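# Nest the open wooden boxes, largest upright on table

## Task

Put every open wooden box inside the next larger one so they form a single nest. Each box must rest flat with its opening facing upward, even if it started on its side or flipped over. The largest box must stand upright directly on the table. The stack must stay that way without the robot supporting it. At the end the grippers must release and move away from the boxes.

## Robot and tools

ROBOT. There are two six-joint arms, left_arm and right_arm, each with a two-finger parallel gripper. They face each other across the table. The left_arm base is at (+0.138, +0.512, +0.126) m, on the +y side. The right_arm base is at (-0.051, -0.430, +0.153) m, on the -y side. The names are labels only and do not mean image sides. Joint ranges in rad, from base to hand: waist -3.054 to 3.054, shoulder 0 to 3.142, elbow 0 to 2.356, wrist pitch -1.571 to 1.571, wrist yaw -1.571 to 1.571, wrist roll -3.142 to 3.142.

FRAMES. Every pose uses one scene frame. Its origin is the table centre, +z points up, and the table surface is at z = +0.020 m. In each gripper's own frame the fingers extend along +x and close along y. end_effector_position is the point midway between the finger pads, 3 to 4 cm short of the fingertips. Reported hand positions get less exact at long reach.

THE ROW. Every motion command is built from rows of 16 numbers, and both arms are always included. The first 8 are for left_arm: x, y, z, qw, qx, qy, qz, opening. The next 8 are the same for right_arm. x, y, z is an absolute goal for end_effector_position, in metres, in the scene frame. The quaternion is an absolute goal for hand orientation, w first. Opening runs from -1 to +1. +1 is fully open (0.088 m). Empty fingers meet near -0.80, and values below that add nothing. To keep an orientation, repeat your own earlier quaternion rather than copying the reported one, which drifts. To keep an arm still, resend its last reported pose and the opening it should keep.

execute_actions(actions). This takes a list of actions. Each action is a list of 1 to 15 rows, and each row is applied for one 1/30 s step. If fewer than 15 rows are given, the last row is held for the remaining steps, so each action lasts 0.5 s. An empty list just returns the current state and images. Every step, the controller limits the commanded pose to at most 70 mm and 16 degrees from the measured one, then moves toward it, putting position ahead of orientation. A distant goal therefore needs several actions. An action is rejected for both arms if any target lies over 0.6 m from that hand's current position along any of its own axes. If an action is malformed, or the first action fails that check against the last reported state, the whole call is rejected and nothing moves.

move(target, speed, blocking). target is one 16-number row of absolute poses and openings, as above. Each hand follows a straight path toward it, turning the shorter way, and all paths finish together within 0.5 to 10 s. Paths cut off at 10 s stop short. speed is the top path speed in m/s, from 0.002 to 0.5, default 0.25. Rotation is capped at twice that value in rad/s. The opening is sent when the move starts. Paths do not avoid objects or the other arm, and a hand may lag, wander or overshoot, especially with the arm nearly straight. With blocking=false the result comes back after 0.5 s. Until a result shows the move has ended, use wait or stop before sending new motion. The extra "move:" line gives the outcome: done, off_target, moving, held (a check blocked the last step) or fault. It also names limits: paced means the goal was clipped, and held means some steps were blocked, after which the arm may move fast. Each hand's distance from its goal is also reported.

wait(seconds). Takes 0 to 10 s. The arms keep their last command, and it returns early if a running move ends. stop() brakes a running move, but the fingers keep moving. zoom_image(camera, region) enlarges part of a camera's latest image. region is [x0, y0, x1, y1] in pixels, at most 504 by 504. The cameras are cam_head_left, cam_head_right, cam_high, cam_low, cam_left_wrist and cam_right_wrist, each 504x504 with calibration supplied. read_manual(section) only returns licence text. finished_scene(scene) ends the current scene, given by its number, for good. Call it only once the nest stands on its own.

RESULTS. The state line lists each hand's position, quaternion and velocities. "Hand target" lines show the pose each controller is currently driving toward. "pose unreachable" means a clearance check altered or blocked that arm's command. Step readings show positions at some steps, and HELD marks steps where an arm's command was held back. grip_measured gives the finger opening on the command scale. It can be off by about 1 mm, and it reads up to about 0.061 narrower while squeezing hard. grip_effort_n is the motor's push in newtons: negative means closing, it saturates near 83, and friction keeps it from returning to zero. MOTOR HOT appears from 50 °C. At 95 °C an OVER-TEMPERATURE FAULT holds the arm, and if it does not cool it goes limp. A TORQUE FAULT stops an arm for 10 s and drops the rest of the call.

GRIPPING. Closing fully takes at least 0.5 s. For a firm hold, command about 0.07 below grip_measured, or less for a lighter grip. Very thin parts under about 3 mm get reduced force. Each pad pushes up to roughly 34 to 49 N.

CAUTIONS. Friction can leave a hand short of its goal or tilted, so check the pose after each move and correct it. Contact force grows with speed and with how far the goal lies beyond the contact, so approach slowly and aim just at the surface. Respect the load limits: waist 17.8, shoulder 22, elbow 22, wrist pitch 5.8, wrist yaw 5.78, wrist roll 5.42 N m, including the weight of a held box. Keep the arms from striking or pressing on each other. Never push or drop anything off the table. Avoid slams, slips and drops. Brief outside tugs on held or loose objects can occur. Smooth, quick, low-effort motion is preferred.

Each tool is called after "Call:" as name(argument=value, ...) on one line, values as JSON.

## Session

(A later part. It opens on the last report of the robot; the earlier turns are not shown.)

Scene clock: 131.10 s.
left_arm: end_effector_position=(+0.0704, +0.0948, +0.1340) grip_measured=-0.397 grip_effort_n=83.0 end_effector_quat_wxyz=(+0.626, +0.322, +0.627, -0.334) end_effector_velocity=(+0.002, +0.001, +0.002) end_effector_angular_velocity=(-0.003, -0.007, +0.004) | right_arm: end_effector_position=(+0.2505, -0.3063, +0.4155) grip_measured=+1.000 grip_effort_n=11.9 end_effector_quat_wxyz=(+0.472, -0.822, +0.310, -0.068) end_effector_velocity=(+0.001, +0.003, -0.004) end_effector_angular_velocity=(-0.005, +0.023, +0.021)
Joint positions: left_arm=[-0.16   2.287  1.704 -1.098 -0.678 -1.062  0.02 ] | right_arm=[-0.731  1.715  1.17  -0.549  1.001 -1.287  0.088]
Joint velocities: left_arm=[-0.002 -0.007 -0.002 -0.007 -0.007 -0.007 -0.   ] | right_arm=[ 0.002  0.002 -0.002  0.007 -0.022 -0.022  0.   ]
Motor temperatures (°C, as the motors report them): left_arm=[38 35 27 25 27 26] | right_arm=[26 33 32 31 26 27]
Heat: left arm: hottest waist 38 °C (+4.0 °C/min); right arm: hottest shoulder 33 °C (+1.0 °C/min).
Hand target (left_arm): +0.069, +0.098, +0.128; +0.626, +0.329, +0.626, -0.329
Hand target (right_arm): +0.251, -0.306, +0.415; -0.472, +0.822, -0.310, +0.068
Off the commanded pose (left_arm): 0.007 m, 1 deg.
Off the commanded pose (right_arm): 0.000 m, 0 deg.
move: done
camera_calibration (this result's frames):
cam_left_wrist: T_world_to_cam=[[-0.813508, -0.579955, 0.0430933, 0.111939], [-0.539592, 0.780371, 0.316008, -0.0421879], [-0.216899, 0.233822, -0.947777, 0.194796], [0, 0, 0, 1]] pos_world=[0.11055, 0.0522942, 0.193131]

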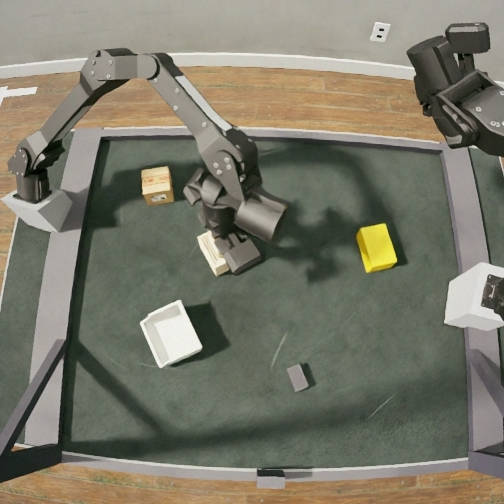

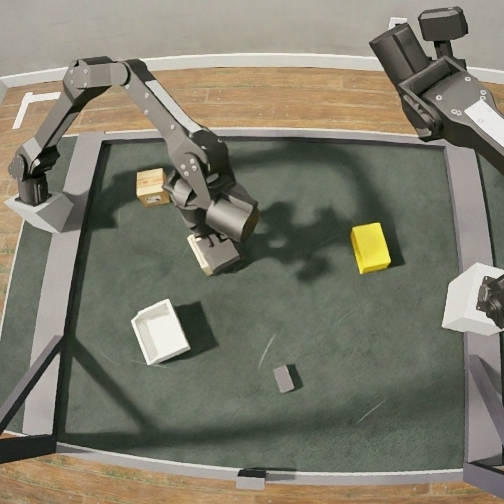

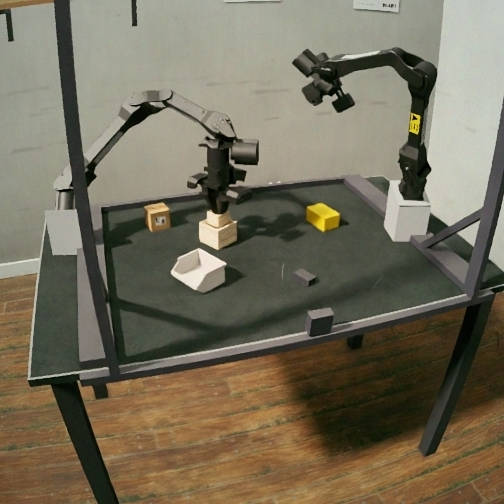

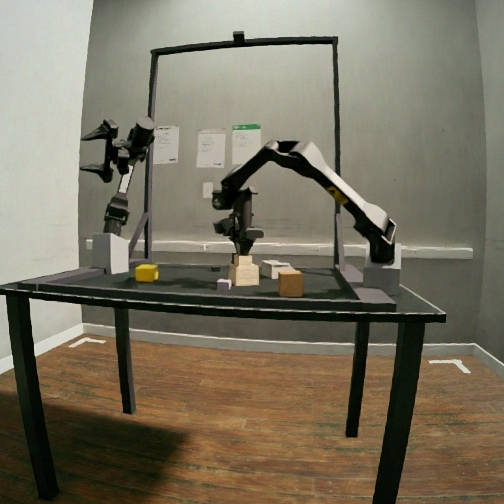

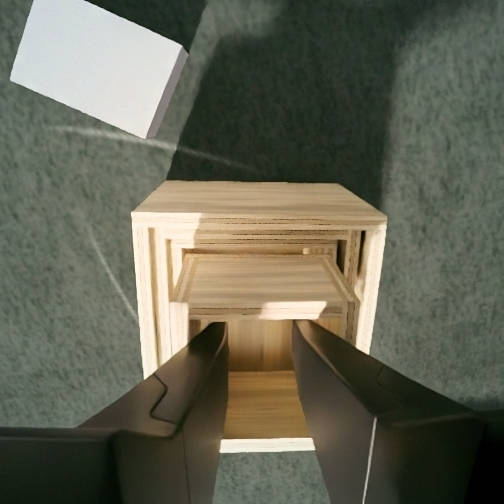

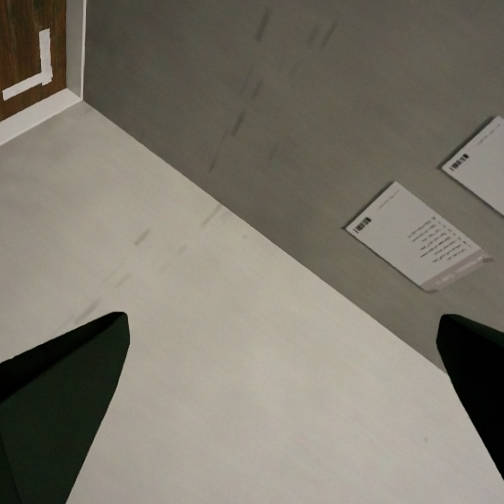

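Call:
move(target=[0.0705,0.1010,0.129,0.6258,0.3292,0.6258,-0.3292,-0.3,0.2505,-0.3063,0.4155,0.472,-0.822,0.310,-0.068,1.0], speed=0.01)

Call:
zoom_image(camera="cam_left_wrist", region=[140,200,230,290])

Call:
zoom_image(camera="cam_left_wrist", region=[295,200,385,290])

Scene clock: 132.60 s.
left_arm: end_effector_position=(+0.0697, +0.0988, +0.1309) grip_measured=-0.397 grip_effort_n=83.0 end_effector_quat_wxyz=(+0.625, +0.328, +0.626, -0.332) end_effector_velocity=(+0.001, +0.003, -0.000) end_effector_angular_velocity=(+0.004, -0.010, -0.002) | right_arm: end_effector_position=(+0.2505, -0.3063, +0.4155) grip_measured=+1.000 grip_effort_n=11.9 end_effector_quat_wxyz=(+0.472, -0.822, +0.310, -0.068) end_effector_velocity=(-0.001, -0.001, +0.000) end_effector_angular_velocity=(-0.002, +0.010, +0.003)
Joint positions: left_arm=[-0.16   2.287  1.688 -1.095 -0.678 -1.064  0.02 ] | right_arm=[-0.731  1.715  1.17  -0.549  1.001 -1.287  0.088]
Joint velocities: left_arm=[-0.002 -0.002 -0.007 -0.007 -0.007 -0.007 -0.   ] | right_arm=[-0.002 -0.007 -0.002 -0.007 -0.007 -0.007  0.   ]
Motor temperatures (°C, as the motors report them): left_arm=[38 35 27 25 27 26] | right_arm=[26 33 32 31 26 27]
Heat: left arm: hottest waist 38 °C (+4.0 °C/min); right arm: hottest shoulder 33 °C (+1.0 °C/min).
Hand target (left_arm): +0.070, +0.101, +0.129; +0.626, +0.329, +0.626, -0.329
Hand target (right_arm): +0.251, -0.306, +0.415; -0.472, +0.822, -0.310, +0.068
Off the commanded pose (left_arm): 0.003 m, 0 deg.
Off the commanded pose (right_arm): 0.000 m, 0 deg.
move: done
camera_calibration (this result's frames):
cam_left_wrist: T_world_to_cam=[[-0.817513, -0.574894, 0.0341882, 0.114767], [-0.53586, 0.781072, 0.320594, -0.045675], [-0.211011, 0.24377, -0.946599, 0.189296], [0, 0, 0, 1]] pos_world=[0.109291, 0.0555094, 0.189907]

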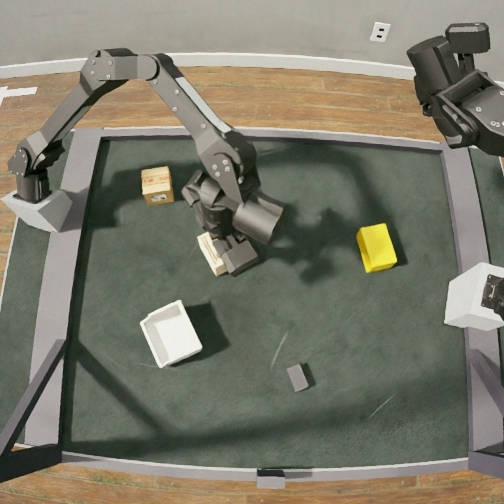

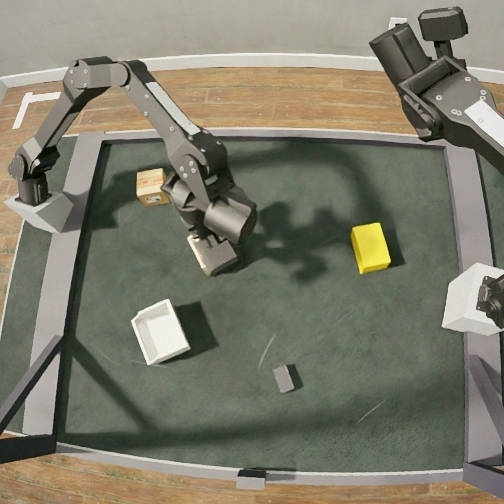

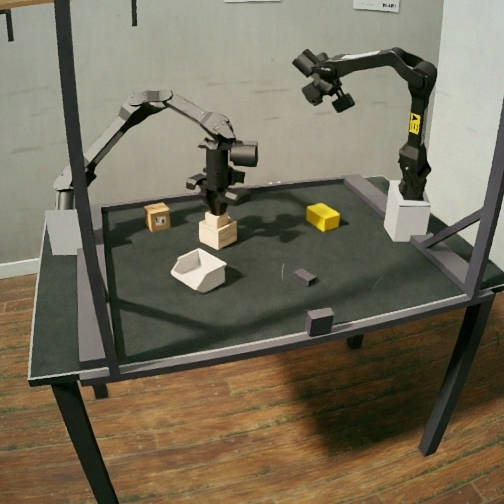

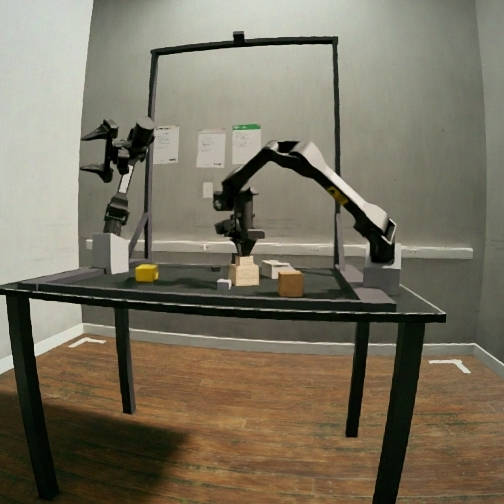

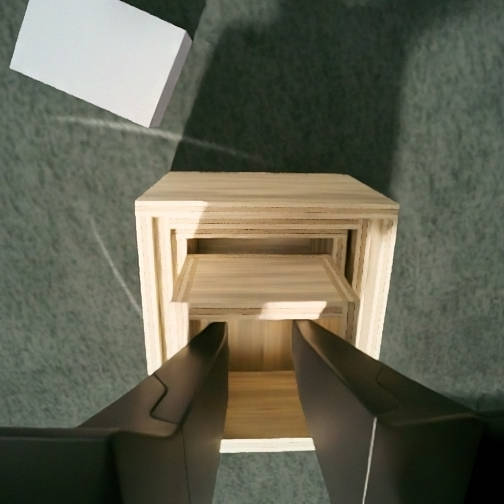

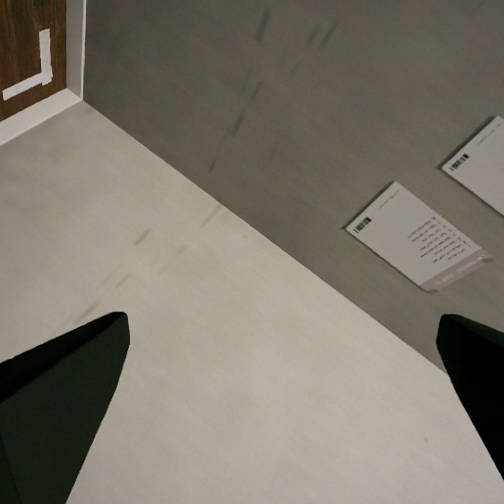

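Region (140, 200, 230, 290) of cam_left_wrist's 504x504 image, scaled by 5.600, with more detail than that image has.

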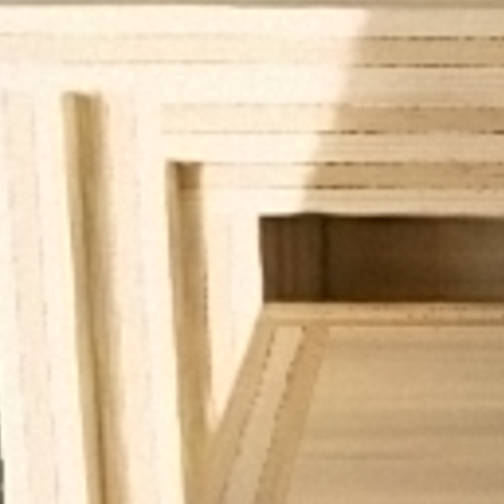

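Region (295, 200, 385, 290) of cam_left_wrist's 504x504 image, scaled by 5.600, with more detail than that image has.

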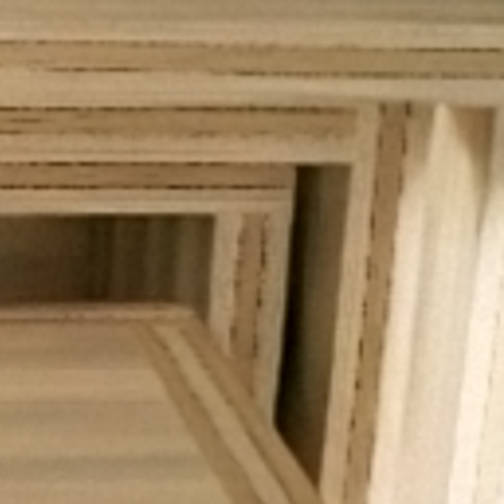

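Call:
move(target=[0.0705,0.0972,0.131,0.6258,0.3292,0.6258,-0.3292,-0.3,0.2505,-0.3063,0.4155,0.472,-0.822,0.310,-0.068,1.0], speed=0.01)

Call:
zoom_image(camera="cam_left_wrist", region=[140,200,230,290])

Call:
zoom_image(camera="cam_left_wrist", region=[295,200,385,290])

Scene clock: 133.63 s.
left_arm: end_effector_position=(+0.0708, +0.0988, +0.1322) grip_measured=-0.397 grip_effort_n=83.0 end_effector_quat_wxyz=(+0.624, +0.330, +0.626, -0.332) end_effector_velocity=(-0.003, -0.001, +0.000) end_effector_angular_velocity=(-0.003, +0.010, +0.010) | right_arm: end_effector_position=(+0.2505, -0.3063, +0.4155) grip_measured=+1.000 grip_effort_n=11.9 end_effector_quat_wxyz=(+0.472, -0.822, +0.310, -0.068) end_effector_velocity=(+0.001, -0.000, -0.000) end_effector_angular_velocity=(-0.009, +0.011, +0.008)
Joint positions: left_arm=[-0.16   2.287  1.695 -1.106 -0.678 -1.064  0.02 ] | right_arm=[-0.731  1.715  1.17  -0.549  1.001 -1.287  0.088]
Joint velocities: left_arm=[-0.002  0.002  0.002  0.007  0.007 -0.007  0.   ] | right_arm=[-0.002 -0.002 -0.002  0.007 -0.007 -0.022  0.   ]
Motor temperatures (°C, as the motors report them): left_arm=[38 35 27 25 27 26] | right_arm=[26 33 32 31 26 27]
Heat: left arm: hottest waist 38 °C (+4.0 °C/min); right arm: hottest shoulder 33 °C (+1.0 °C/min).
Hand target (left_arm): +0.071, +0.097, +0.131; +0.626, +0.329, +0.626, -0.329
Hand target (right_arm): +0.251, -0.306, +0.415; -0.472, +0.822, -0.310, +0.068
Off the commanded pose (left_arm): 0.002 m, 0 deg.
Off the commanded pose (right_arm): 0.000 m, 0 deg.
move: done
camera_calibration (this result's frames):
cam_left_wrist: T_world_to_cam=[[-0.819218, -0.572641, 0.0310505, 0.115932], [-0.534127, 0.781592, 0.322214, -0.0458471], [-0.208782, 0.247379, -0.946158, 0.190133], [0, 0, 0, 1]] pos_world=[0.110181, 0.0551861, 0.191069]

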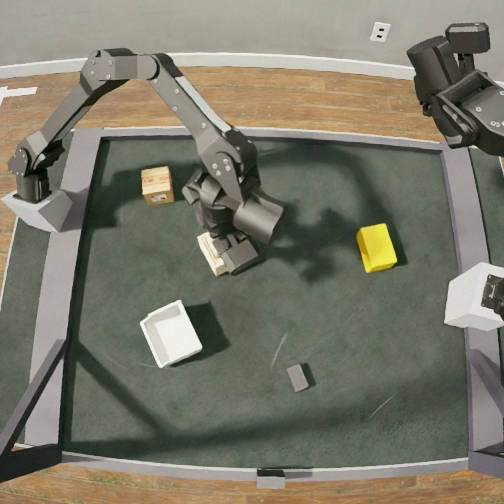

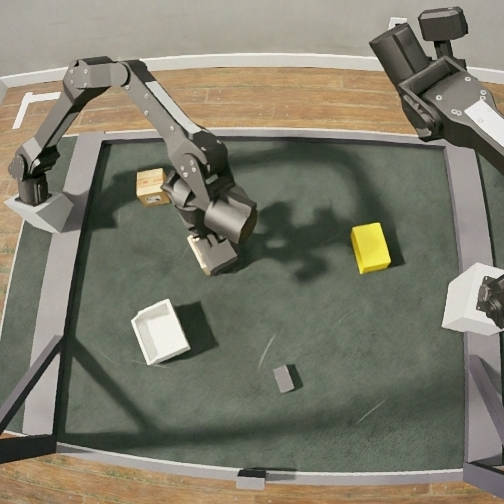

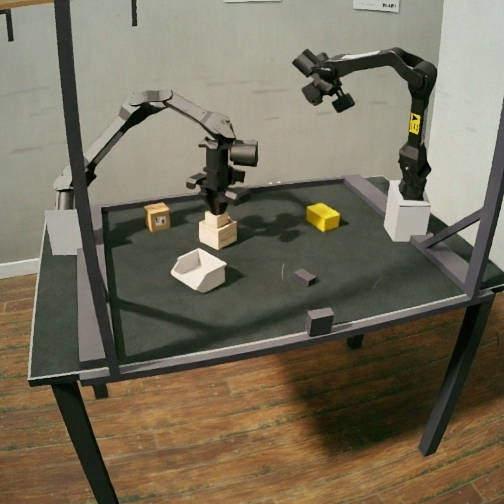

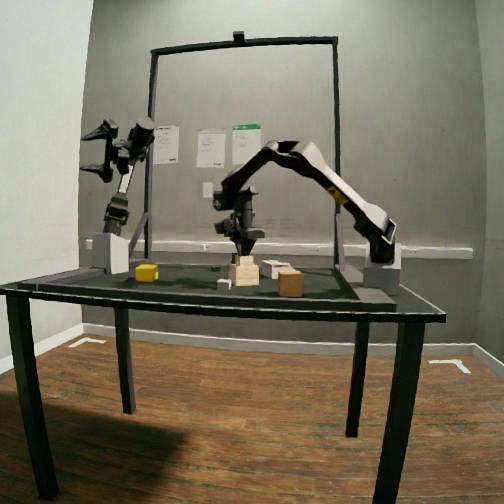

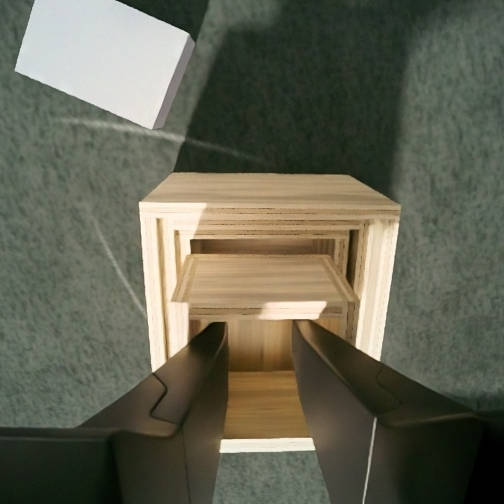

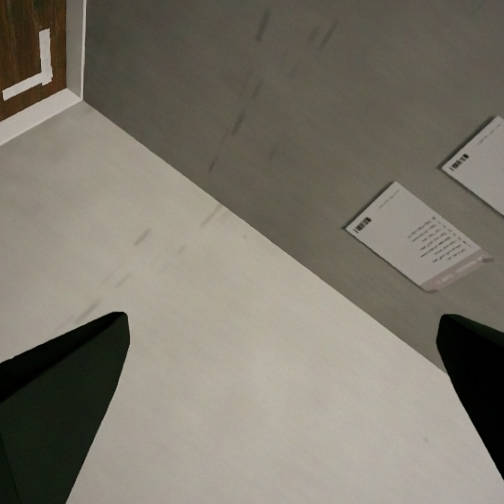

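Region (140, 200, 230, 290) of cam_left_wrist's 504x504 image, scaled by 5.600, with more detail than that image has.

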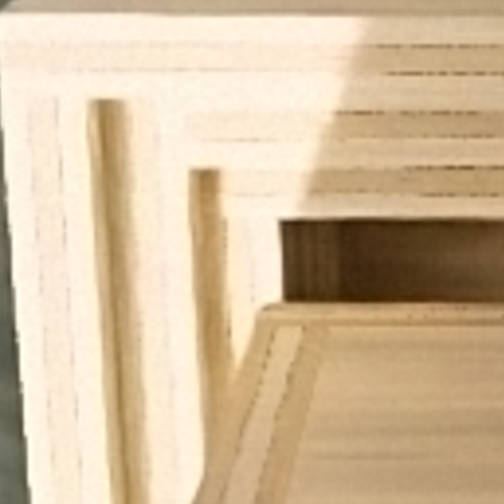

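Region (295, 200, 385, 290) of cam_left_wrist's 504x504 image, scaled by 5.600, with more detail than that image has.

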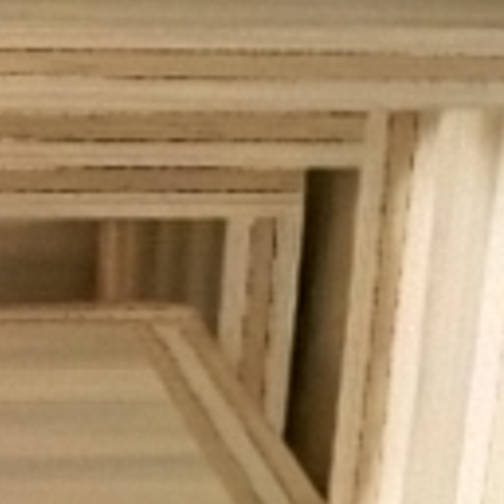

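Call:
move(target=[0.0703,0.0985,0.146,0.6258,0.3292,0.6258,-0.3292,-0.3,0.2505,-0.3063,0.4155,0.472,-0.822,0.310,-0.068,1.0], speed=0.03)

Call:
move(target=[0.0703,0.0985,0.127,0.6258,0.3292,0.6258,-0.3292,-0.3,0.2505,-0.3063,0.4155,0.472,-0.822,0.310,-0.068,1.0], speed=0.015)

Call:
zoom_image(camera="cam_left_wrist", region=[140,200,230,290])

Call:
zoom_image(camera="cam_left_wrist", region=[295,200,385,290])

Scene clock: 134.63 s.
left_arm: end_effector_position=(+0.0706, +0.1004, +0.1436) grip_measured=-0.397 grip_effort_n=83.0 end_effector_quat_wxyz=(+0.625, +0.334, +0.624, -0.330) end_effector_velocity=(+0.003, +0.004, +0.001) end_effector_angular_velocity=(+0.010, -0.014, -0.023) | right_arm: end_effector_position=(+0.2505, -0.3063, +0.4155) grip_measured=+1.000 grip_effort_n=11.9 end_effector_quat_wxyz=(+0.472, -0.822, +0.310, -0.068) end_effector_velocity=(-0.001, -0.001, -0.001) end_effector_angular_velocity=(-0.005, +0.014, +0.002)
Joint positions: left_arm=[-0.179  2.287  1.727 -1.165 -0.678 -1.093  0.02 ] | right_arm=[-0.731  1.715  1.17  -0.549  1.001 -1.287  0.088]
Joint velocities: left_arm=[-0.002 -0.002 -0.002 -0.022 -0.007  0.007 -0.   ] | right_arm=[-0.002 -0.002 -0.002 -0.007 -0.007 -0.007  0.   ]
Motor temperatures (°C, as the motors report them): left_arm=[38 35 27 25 27 26] | right_arm=[26 33 32 31 26 27]
Heat: left arm: hottest waist 38 °C (+4.0 °C/min); right arm: hottest shoulder 33 °C (+1.0 °C/min).
Hand target (left_arm): +0.070, +0.098, +0.146; +0.626, +0.329, +0.626, -0.329
Hand target (right_arm): +0.251, -0.306, +0.415; -0.472, +0.822, -0.310, +0.068
Off the commanded pose (left_arm): 0.003 m, 1 deg.
Off the commanded pose (right_arm): 0.000 m, 0 deg.
move: done
camera_calibration (this result's frames):
cam_left_wrist: T_world_to_cam=[[-0.820695, -0.570919, 0.0225993, 0.117518], [-0.534332, 0.780908, 0.323532, -0.0509864], [-0.202358, 0.253445, -0.945947, 0.199468], [0, 0, 0, 1]] pos_world=[0.109567, 0.0563548, 0.202526]

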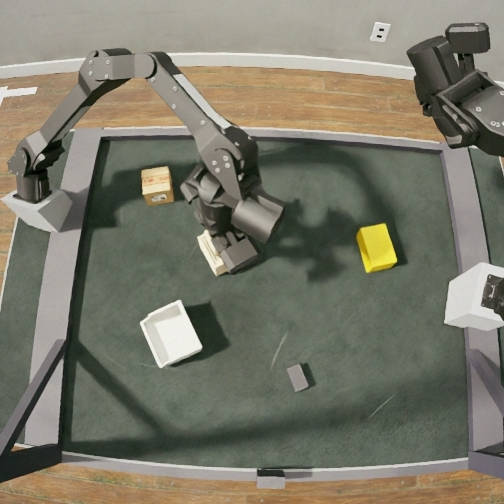

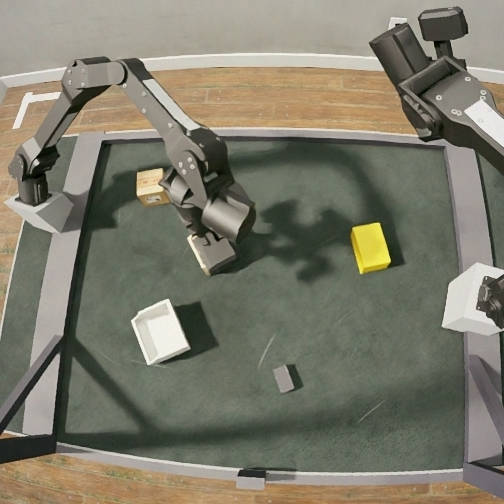

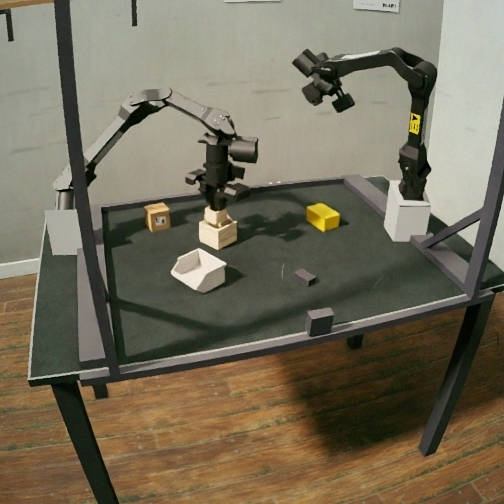

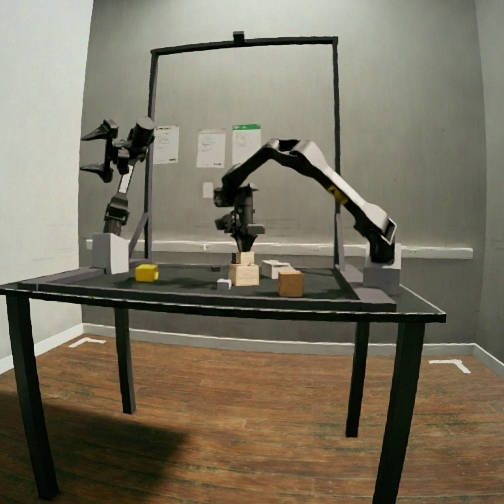

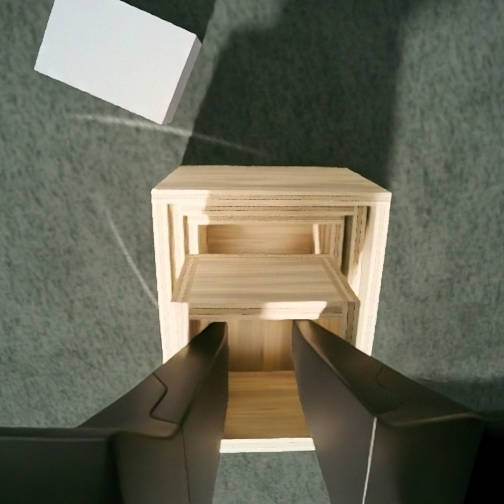

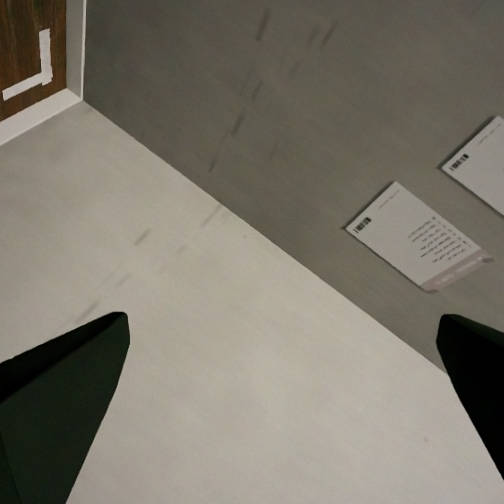

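Scene clock: 135.97 s.
left_arm: end_effector_position=(+0.0708, +0.0955, +0.1322) grip_measured=-0.397 grip_effort_n=83.0 end_effector_quat_wxyz=(+0.627, +0.321, +0.628, -0.330) end_effector_velocity=(-0.001, +0.001, -0.002) end_effector_angular_velocity=(-0.003, -0.007, -0.011) | right_arm: end_effector_position=(+0.2505, -0.3063, +0.4155) grip_measured=+1.000 grip_effort_n=12.3 end_effector_quat_wxyz=(+0.472, -0.822, +0.310, -0.068) end_effector_velocity=(+0.000, -0.002, +0.001) end_effector_angular_velocity=(+0.011, +0.001, -0.004)
Joint positions: left_arm=[-0.157  2.287  1.698 -1.094 -0.679 -1.069  0.02 ] | right_arm=[-0.731  1.715  1.17  -0.549  1.001 -1.287  0.088]
Joint velocities: left_arm=[-0.002  0.002 -0.007  0.007 -0.007  0.007 -0.   ] | right_arm=[-0.007 -0.002  0.002 -0.007 -0.007  0.007  0.   ]
Motor temperatures (°C, as the motors report them): left_arm=[38 35 27 25 27 26] | right_arm=[26 33 32 31 26 27]
Heat: left arm: hottest waist 38 °C (+4.0 °C/min); right arm: hottest shoulder 33 °C (+1.0 °C/min).
Hand target (left_arm): +0.070, +0.099, +0.127; +0.626, +0.329, +0.626, -0.329
Hand target (right_arm): +0.251, -0.306, +0.415; -0.472, +0.822, -0.310, +0.068
Off the commanded pose (left_arm): 0.006 m, 1 deg.
Off the commanded pose (right_arm): 0.000 m, 0 deg.
move: done
camera_calibration (this result's frames):
cam_left_wrist: T_world_to_cam=[[-0.808989, -0.586403, 0.0408412, 0.113298], [-0.546032, 0.775386, 0.317215, -0.0411584], [-0.217684, 0.234323, -0.947474, 0.193048], [0, 0, 0, 1]] pos_world=[0.111207, 0.0531168, 0.191336]

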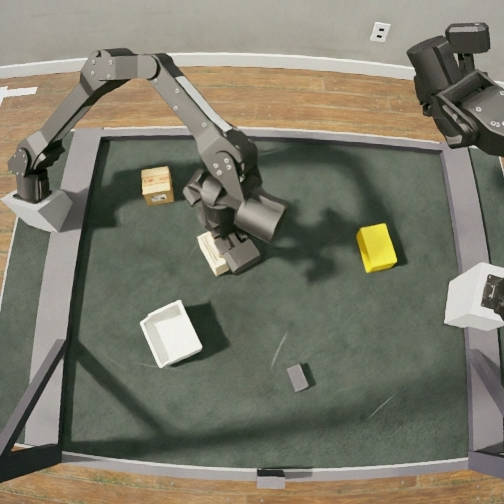

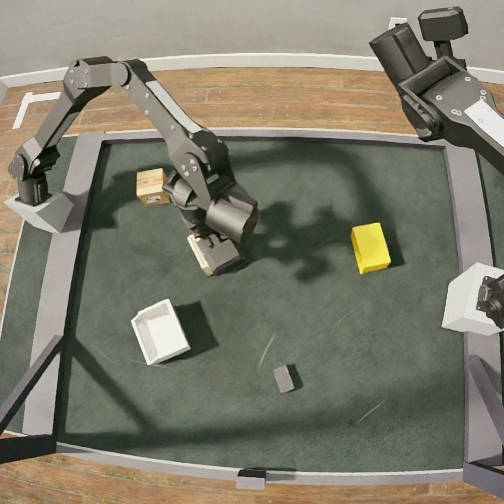

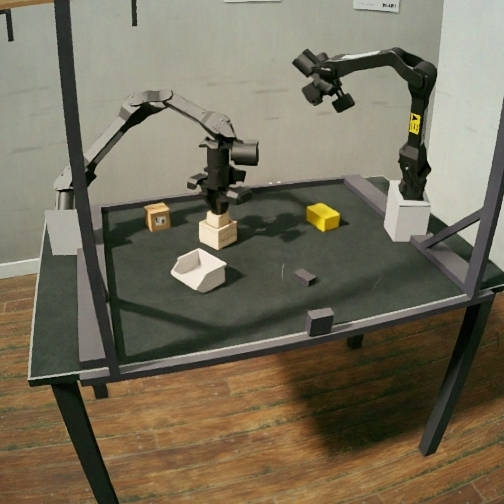

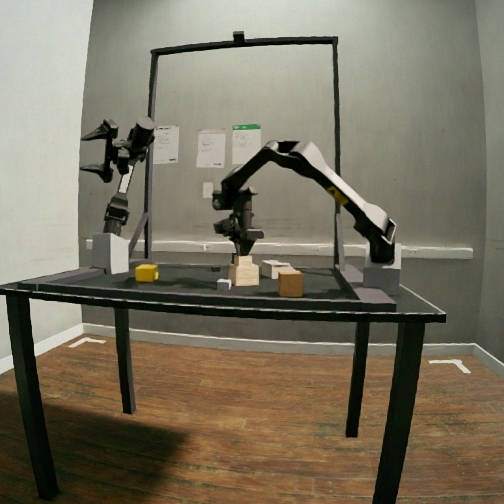

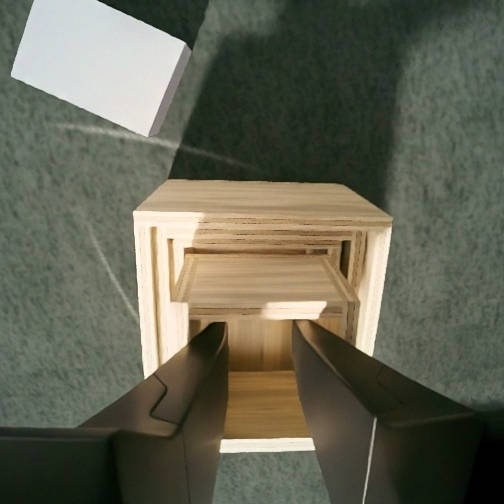

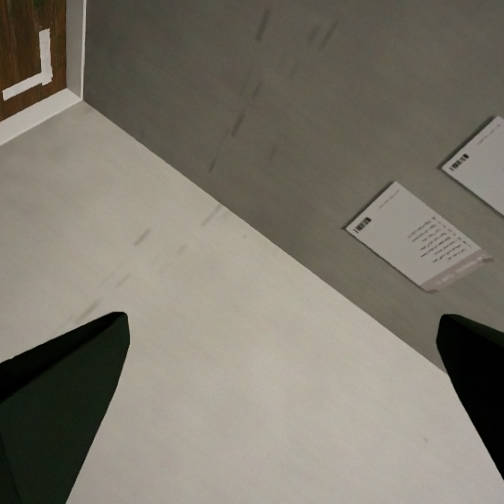

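Region (140, 200, 230, 290) of cam_left_wrist's 504x504 image, scaled by 5.600, with more detail than that image has.

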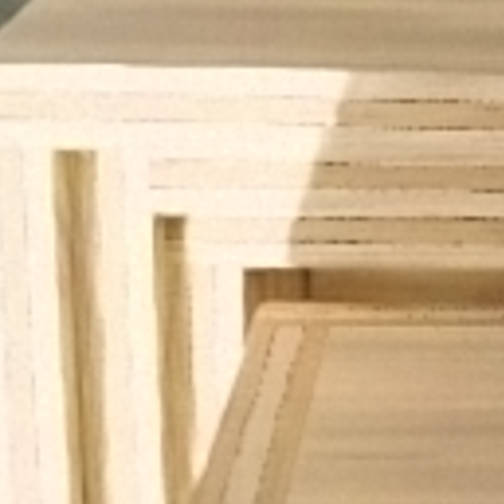

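Region (295, 200, 385, 290) of cam_left_wrist's 504x504 image, scaled by 5.600, with more detail than that image has.

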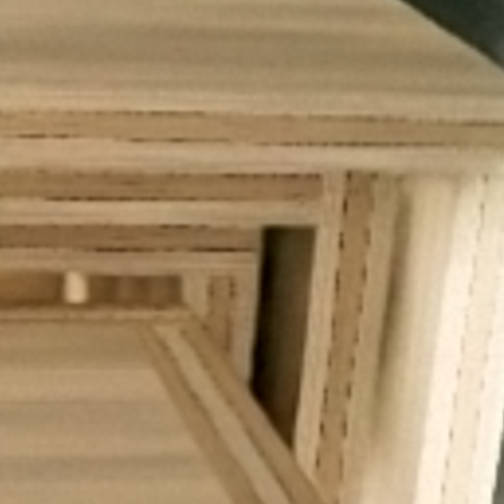

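Call:
move(target=[0.0705,0.0985,0.124,0.6258,0.3292,0.6258,-0.3292,-0.3,0.2505,-0.3063,0.4155,0.472,-0.822,0.310,-0.068,1.0], speed=0.005)

Call:
zoom_image(camera="cam_left_wrist", region=[140,200,230,290])

Call:
zoom_image(camera="cam_left_wrist", region=[295,200,385,290])

Scene clock: 138.23 s.
left_arm: end_effector_position=(+0.0710, +0.0951, +0.1295) grip_measured=-0.397 grip_effort_n=83.0 end_effector_quat_wxyz=(+0.627, +0.320, +0.628, -0.331) end_effector_velocity=(+0.001, -0.000, +0.002) end_effector_angular_velocity=(-0.003, -0.007, +0.004) | right_arm: end_effector_position=(+0.2505, -0.3063, +0.4155) grip_measured=+1.000 grip_effort_n=11.9 end_effector_quat_wxyz=(+0.472, -0.822, +0.310, -0.068) end_effector_velocity=(-0.001, -0.001, -0.001) end_effector_angular_velocity=(-0.005, +0.014, +0.002)
Joint positions: left_arm=[-0.153  2.287  1.691 -1.08  -0.679 -1.062  0.02 ] | right_arm=[-0.731  1.715  1.17  -0.549  1.001 -1.287  0.088]
Joint velocities: left_arm=[-0.002 -0.002  0.002 -0.007 -0.007 -0.007 -0.   ] | right_arm=[-0.002 -0.002 -0.002 -0.007 -0.007 -0.007  0.   ]
Motor temperatures (°C, as the motors report them): left_arm=[38 36 27 25 27 26] | right_arm=[26 33 32 31 26 27]
Heat: left arm: hottest waist 38 °C (+4.0 °C/min); right arm: hottest shoulder 33 °C (+1.0 °C/min).
Hand target (left_arm): +0.071, +0.098, +0.124; +0.626, +0.329, +0.626, -0.329
Hand target (right_arm): +0.251, -0.306, +0.415; -0.472, +0.822, -0.310, +0.068
Off the commanded pose (left_arm): 0.006 m, 1 deg.
Off the commanded pose (right_arm): 0.000 m, 0 deg.
move: done
camera_calibration (this result's frames):
cam_left_wrist: T_world_to_cam=[[-0.808573, -0.586873, 0.0423042, 0.113202], [-0.546281, 0.775468, 0.316586, -0.0398711], [-0.218601, 0.232873, -0.94762, 0.190859], [0, 0, 0, 1]] pos_world=[0.111474, 0.0529084, 0.188695]

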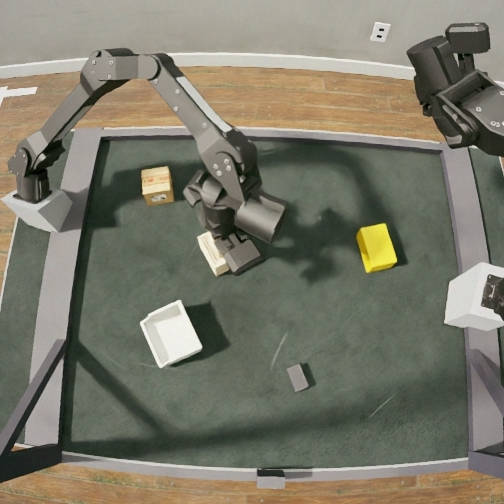

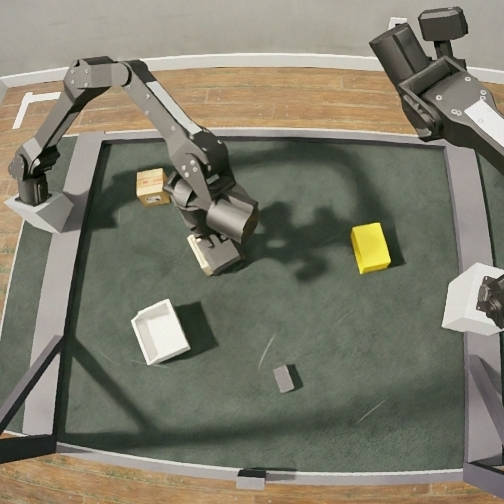

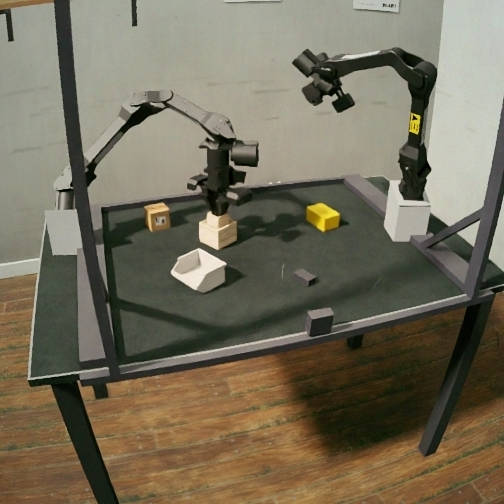

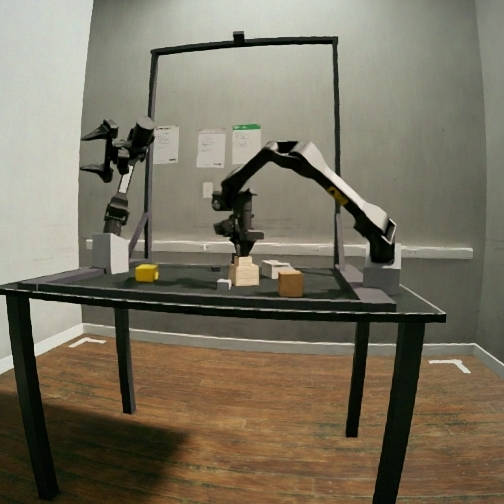

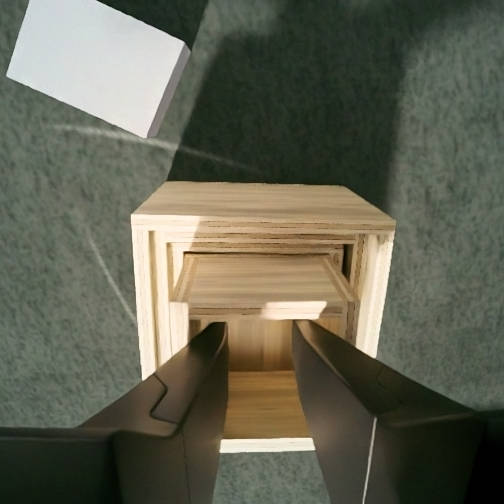

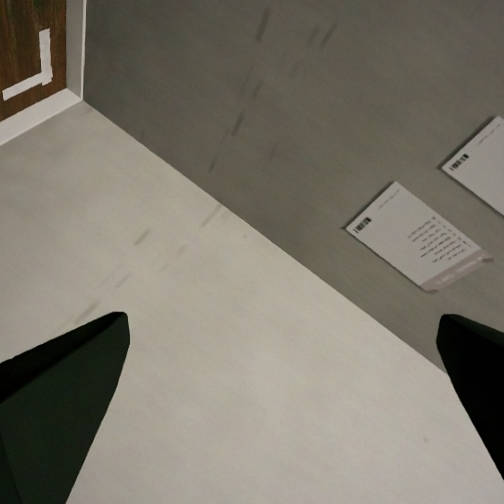

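Region (140, 200, 230, 290) of cam_left_wrist's 504x504 image, scaled by 5.600, with more detail than that image has.

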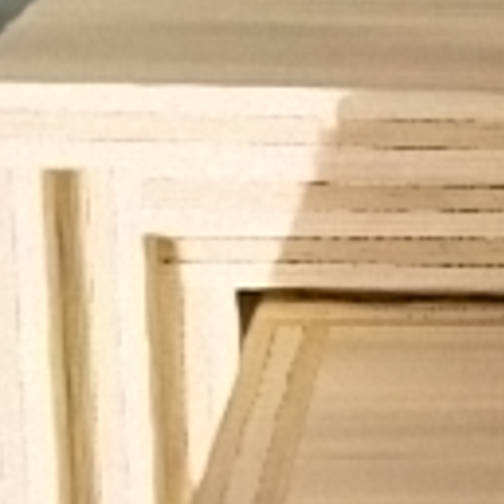

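Region (295, 200, 385, 290) of cam_left_wrist's 504x504 image, scaled by 5.600, with more detail than that image has.

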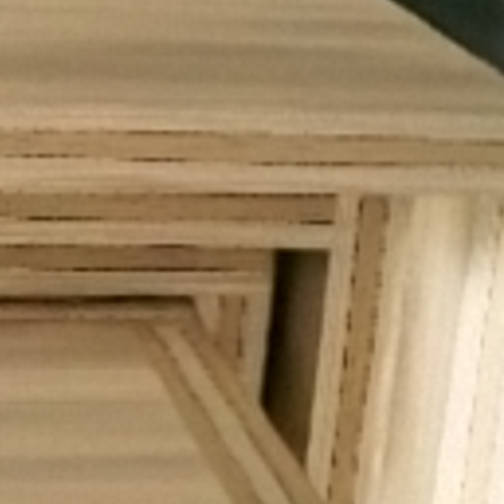

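Call:
move(target=[0.0706,0.0998,0.1245,0.6258,0.3292,0.6258,-0.3292,-0.3,0.2505,-0.3063,0.4155,0.472,-0.822,0.310,-0.068,1.0], speed=0.004)

Call:
zoom_image(camera="cam_left_wrist", region=[140,200,230,290])

Call:
zoom_image(camera="cam_left_wrist", region=[295,200,385,290])

Scene clock: 141.27 s.
left_arm: end_effector_position=(+0.0708, +0.0968, +0.1283) grip_measured=-0.397 grip_effort_n=83.0 end_effector_quat_wxyz=(+0.627, +0.323, +0.628, -0.330) end_effector_velocity=(+0.002, +0.001, -0.001) end_effector_angular_velocity=(-0.002, -0.023, +0.013) | right_arm: end_effector_position=(+0.2505, -0.3063, +0.4155) grip_measured=+1.000 grip_effort_n=11.9 end_effector_quat_wxyz=(+0.472, -0.822, +0.310, -0.068) end_effector_velocity=(-0.001, -0.003, +0.000) end_effector_angular_velocity=(-0.013, +0.006, -0.007)
Joint positions: left_arm=[-0.153  2.287  1.684 -1.079 -0.68  -1.062  0.02 ] | right_arm=[-0.731  1.715  1.17  -0.549  1.001 -1.287  0.088]
Joint velocities: left_arm=[-0.002  0.002 -0.002 -0.007 -0.022 -0.022 -0.   ] | right_arm=[-0.002 -0.002 -0.002 -0.007  0.007 -0.007  0.   ]
Motor temperatures (°C, as the motors report them): left_arm=[38 36 27 25 27 26] | right_arm=[26 34 32 31 26 27]
Heat: left arm: hottest waist 38 °C (+3.0 °C/min); right arm: hottest shoulder 34 °C (+2.0 °C/min).
Hand target (left_arm): +0.071, +0.100, +0.125; +0.626, +0.329, +0.626, -0.329
Hand target (right_arm): +0.251, -0.306, +0.415; -0.472, +0.822, -0.310, +0.068
Off the commanded pose (left_arm): 0.005 m, 1 deg.
Off the commanded pose (right_arm): 0.000 m, 0 deg.
move: done
camera_calibration (this result's frames):
cam_left_wrist: T_world_to_cam=[[-0.810639, -0.584294, 0.0382744, 0.114463], [-0.544481, 0.776223, 0.317834, -0.0412035], [-0.215418, 0.236809, -0.947374, 0.188616], [0, 0, 0, 1]] pos_world=[0.110985, 0.0541969, 0.187405]

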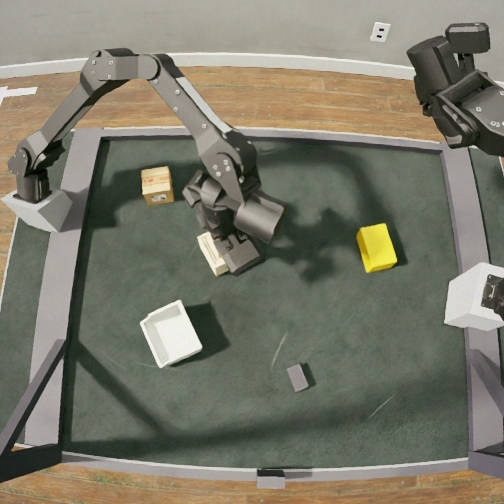

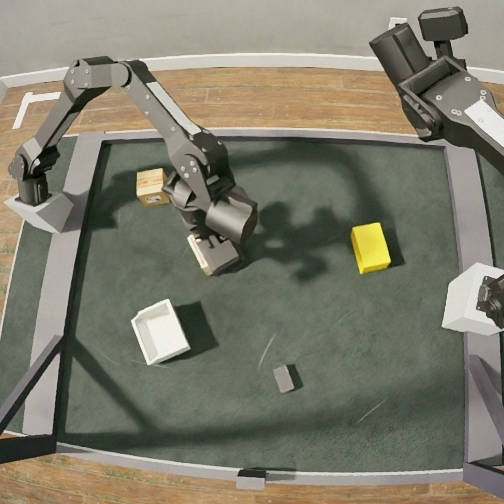

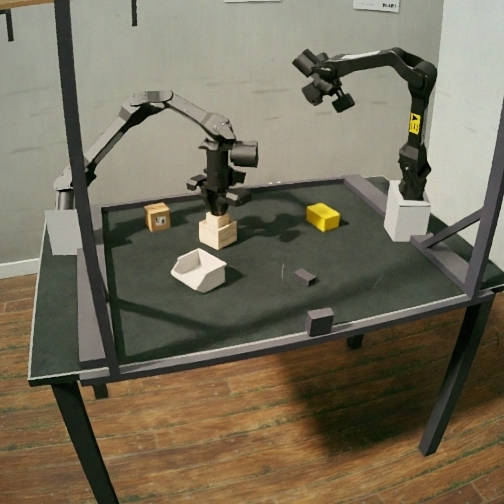

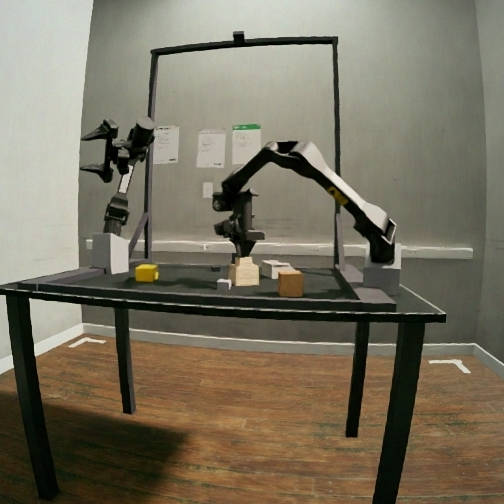

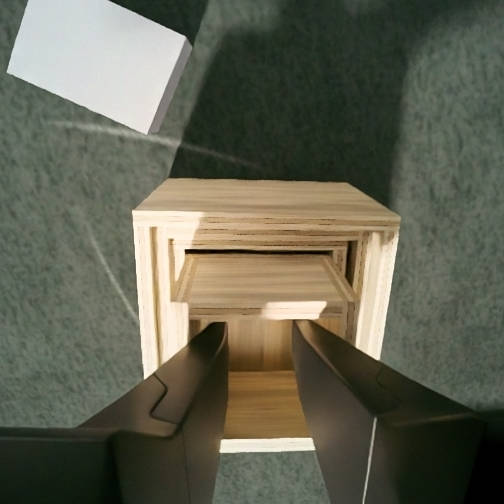

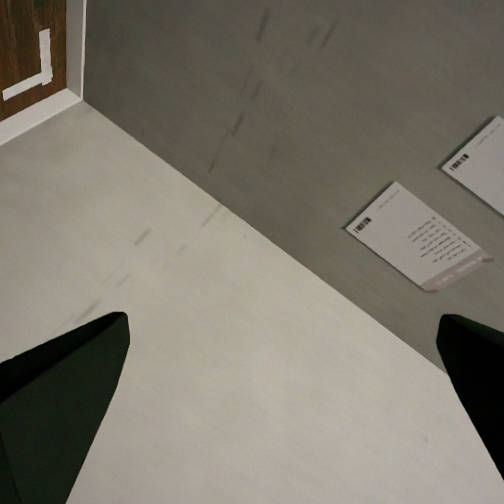

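Region (140, 200, 230, 290) of cam_left_wrist's 504x504 image, scaled by 5.600, with more detail than that image has.

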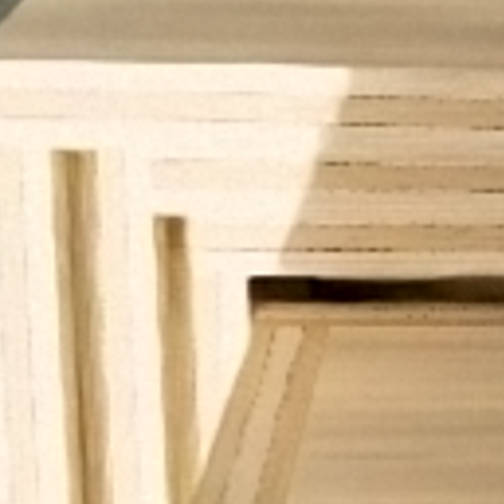

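Region (295, 200, 385, 290) of cam_left_wrist's 504x504 image, scaled by 5.600, with more detail than that image has.

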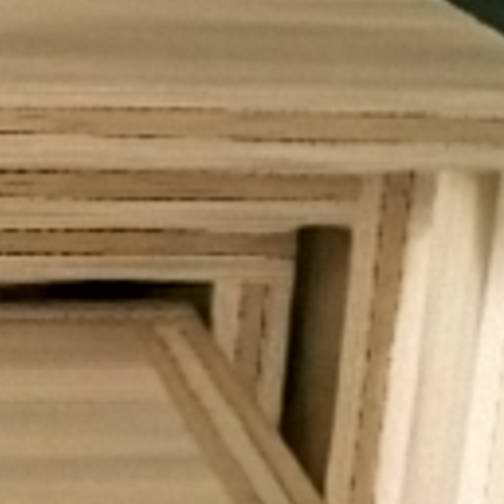

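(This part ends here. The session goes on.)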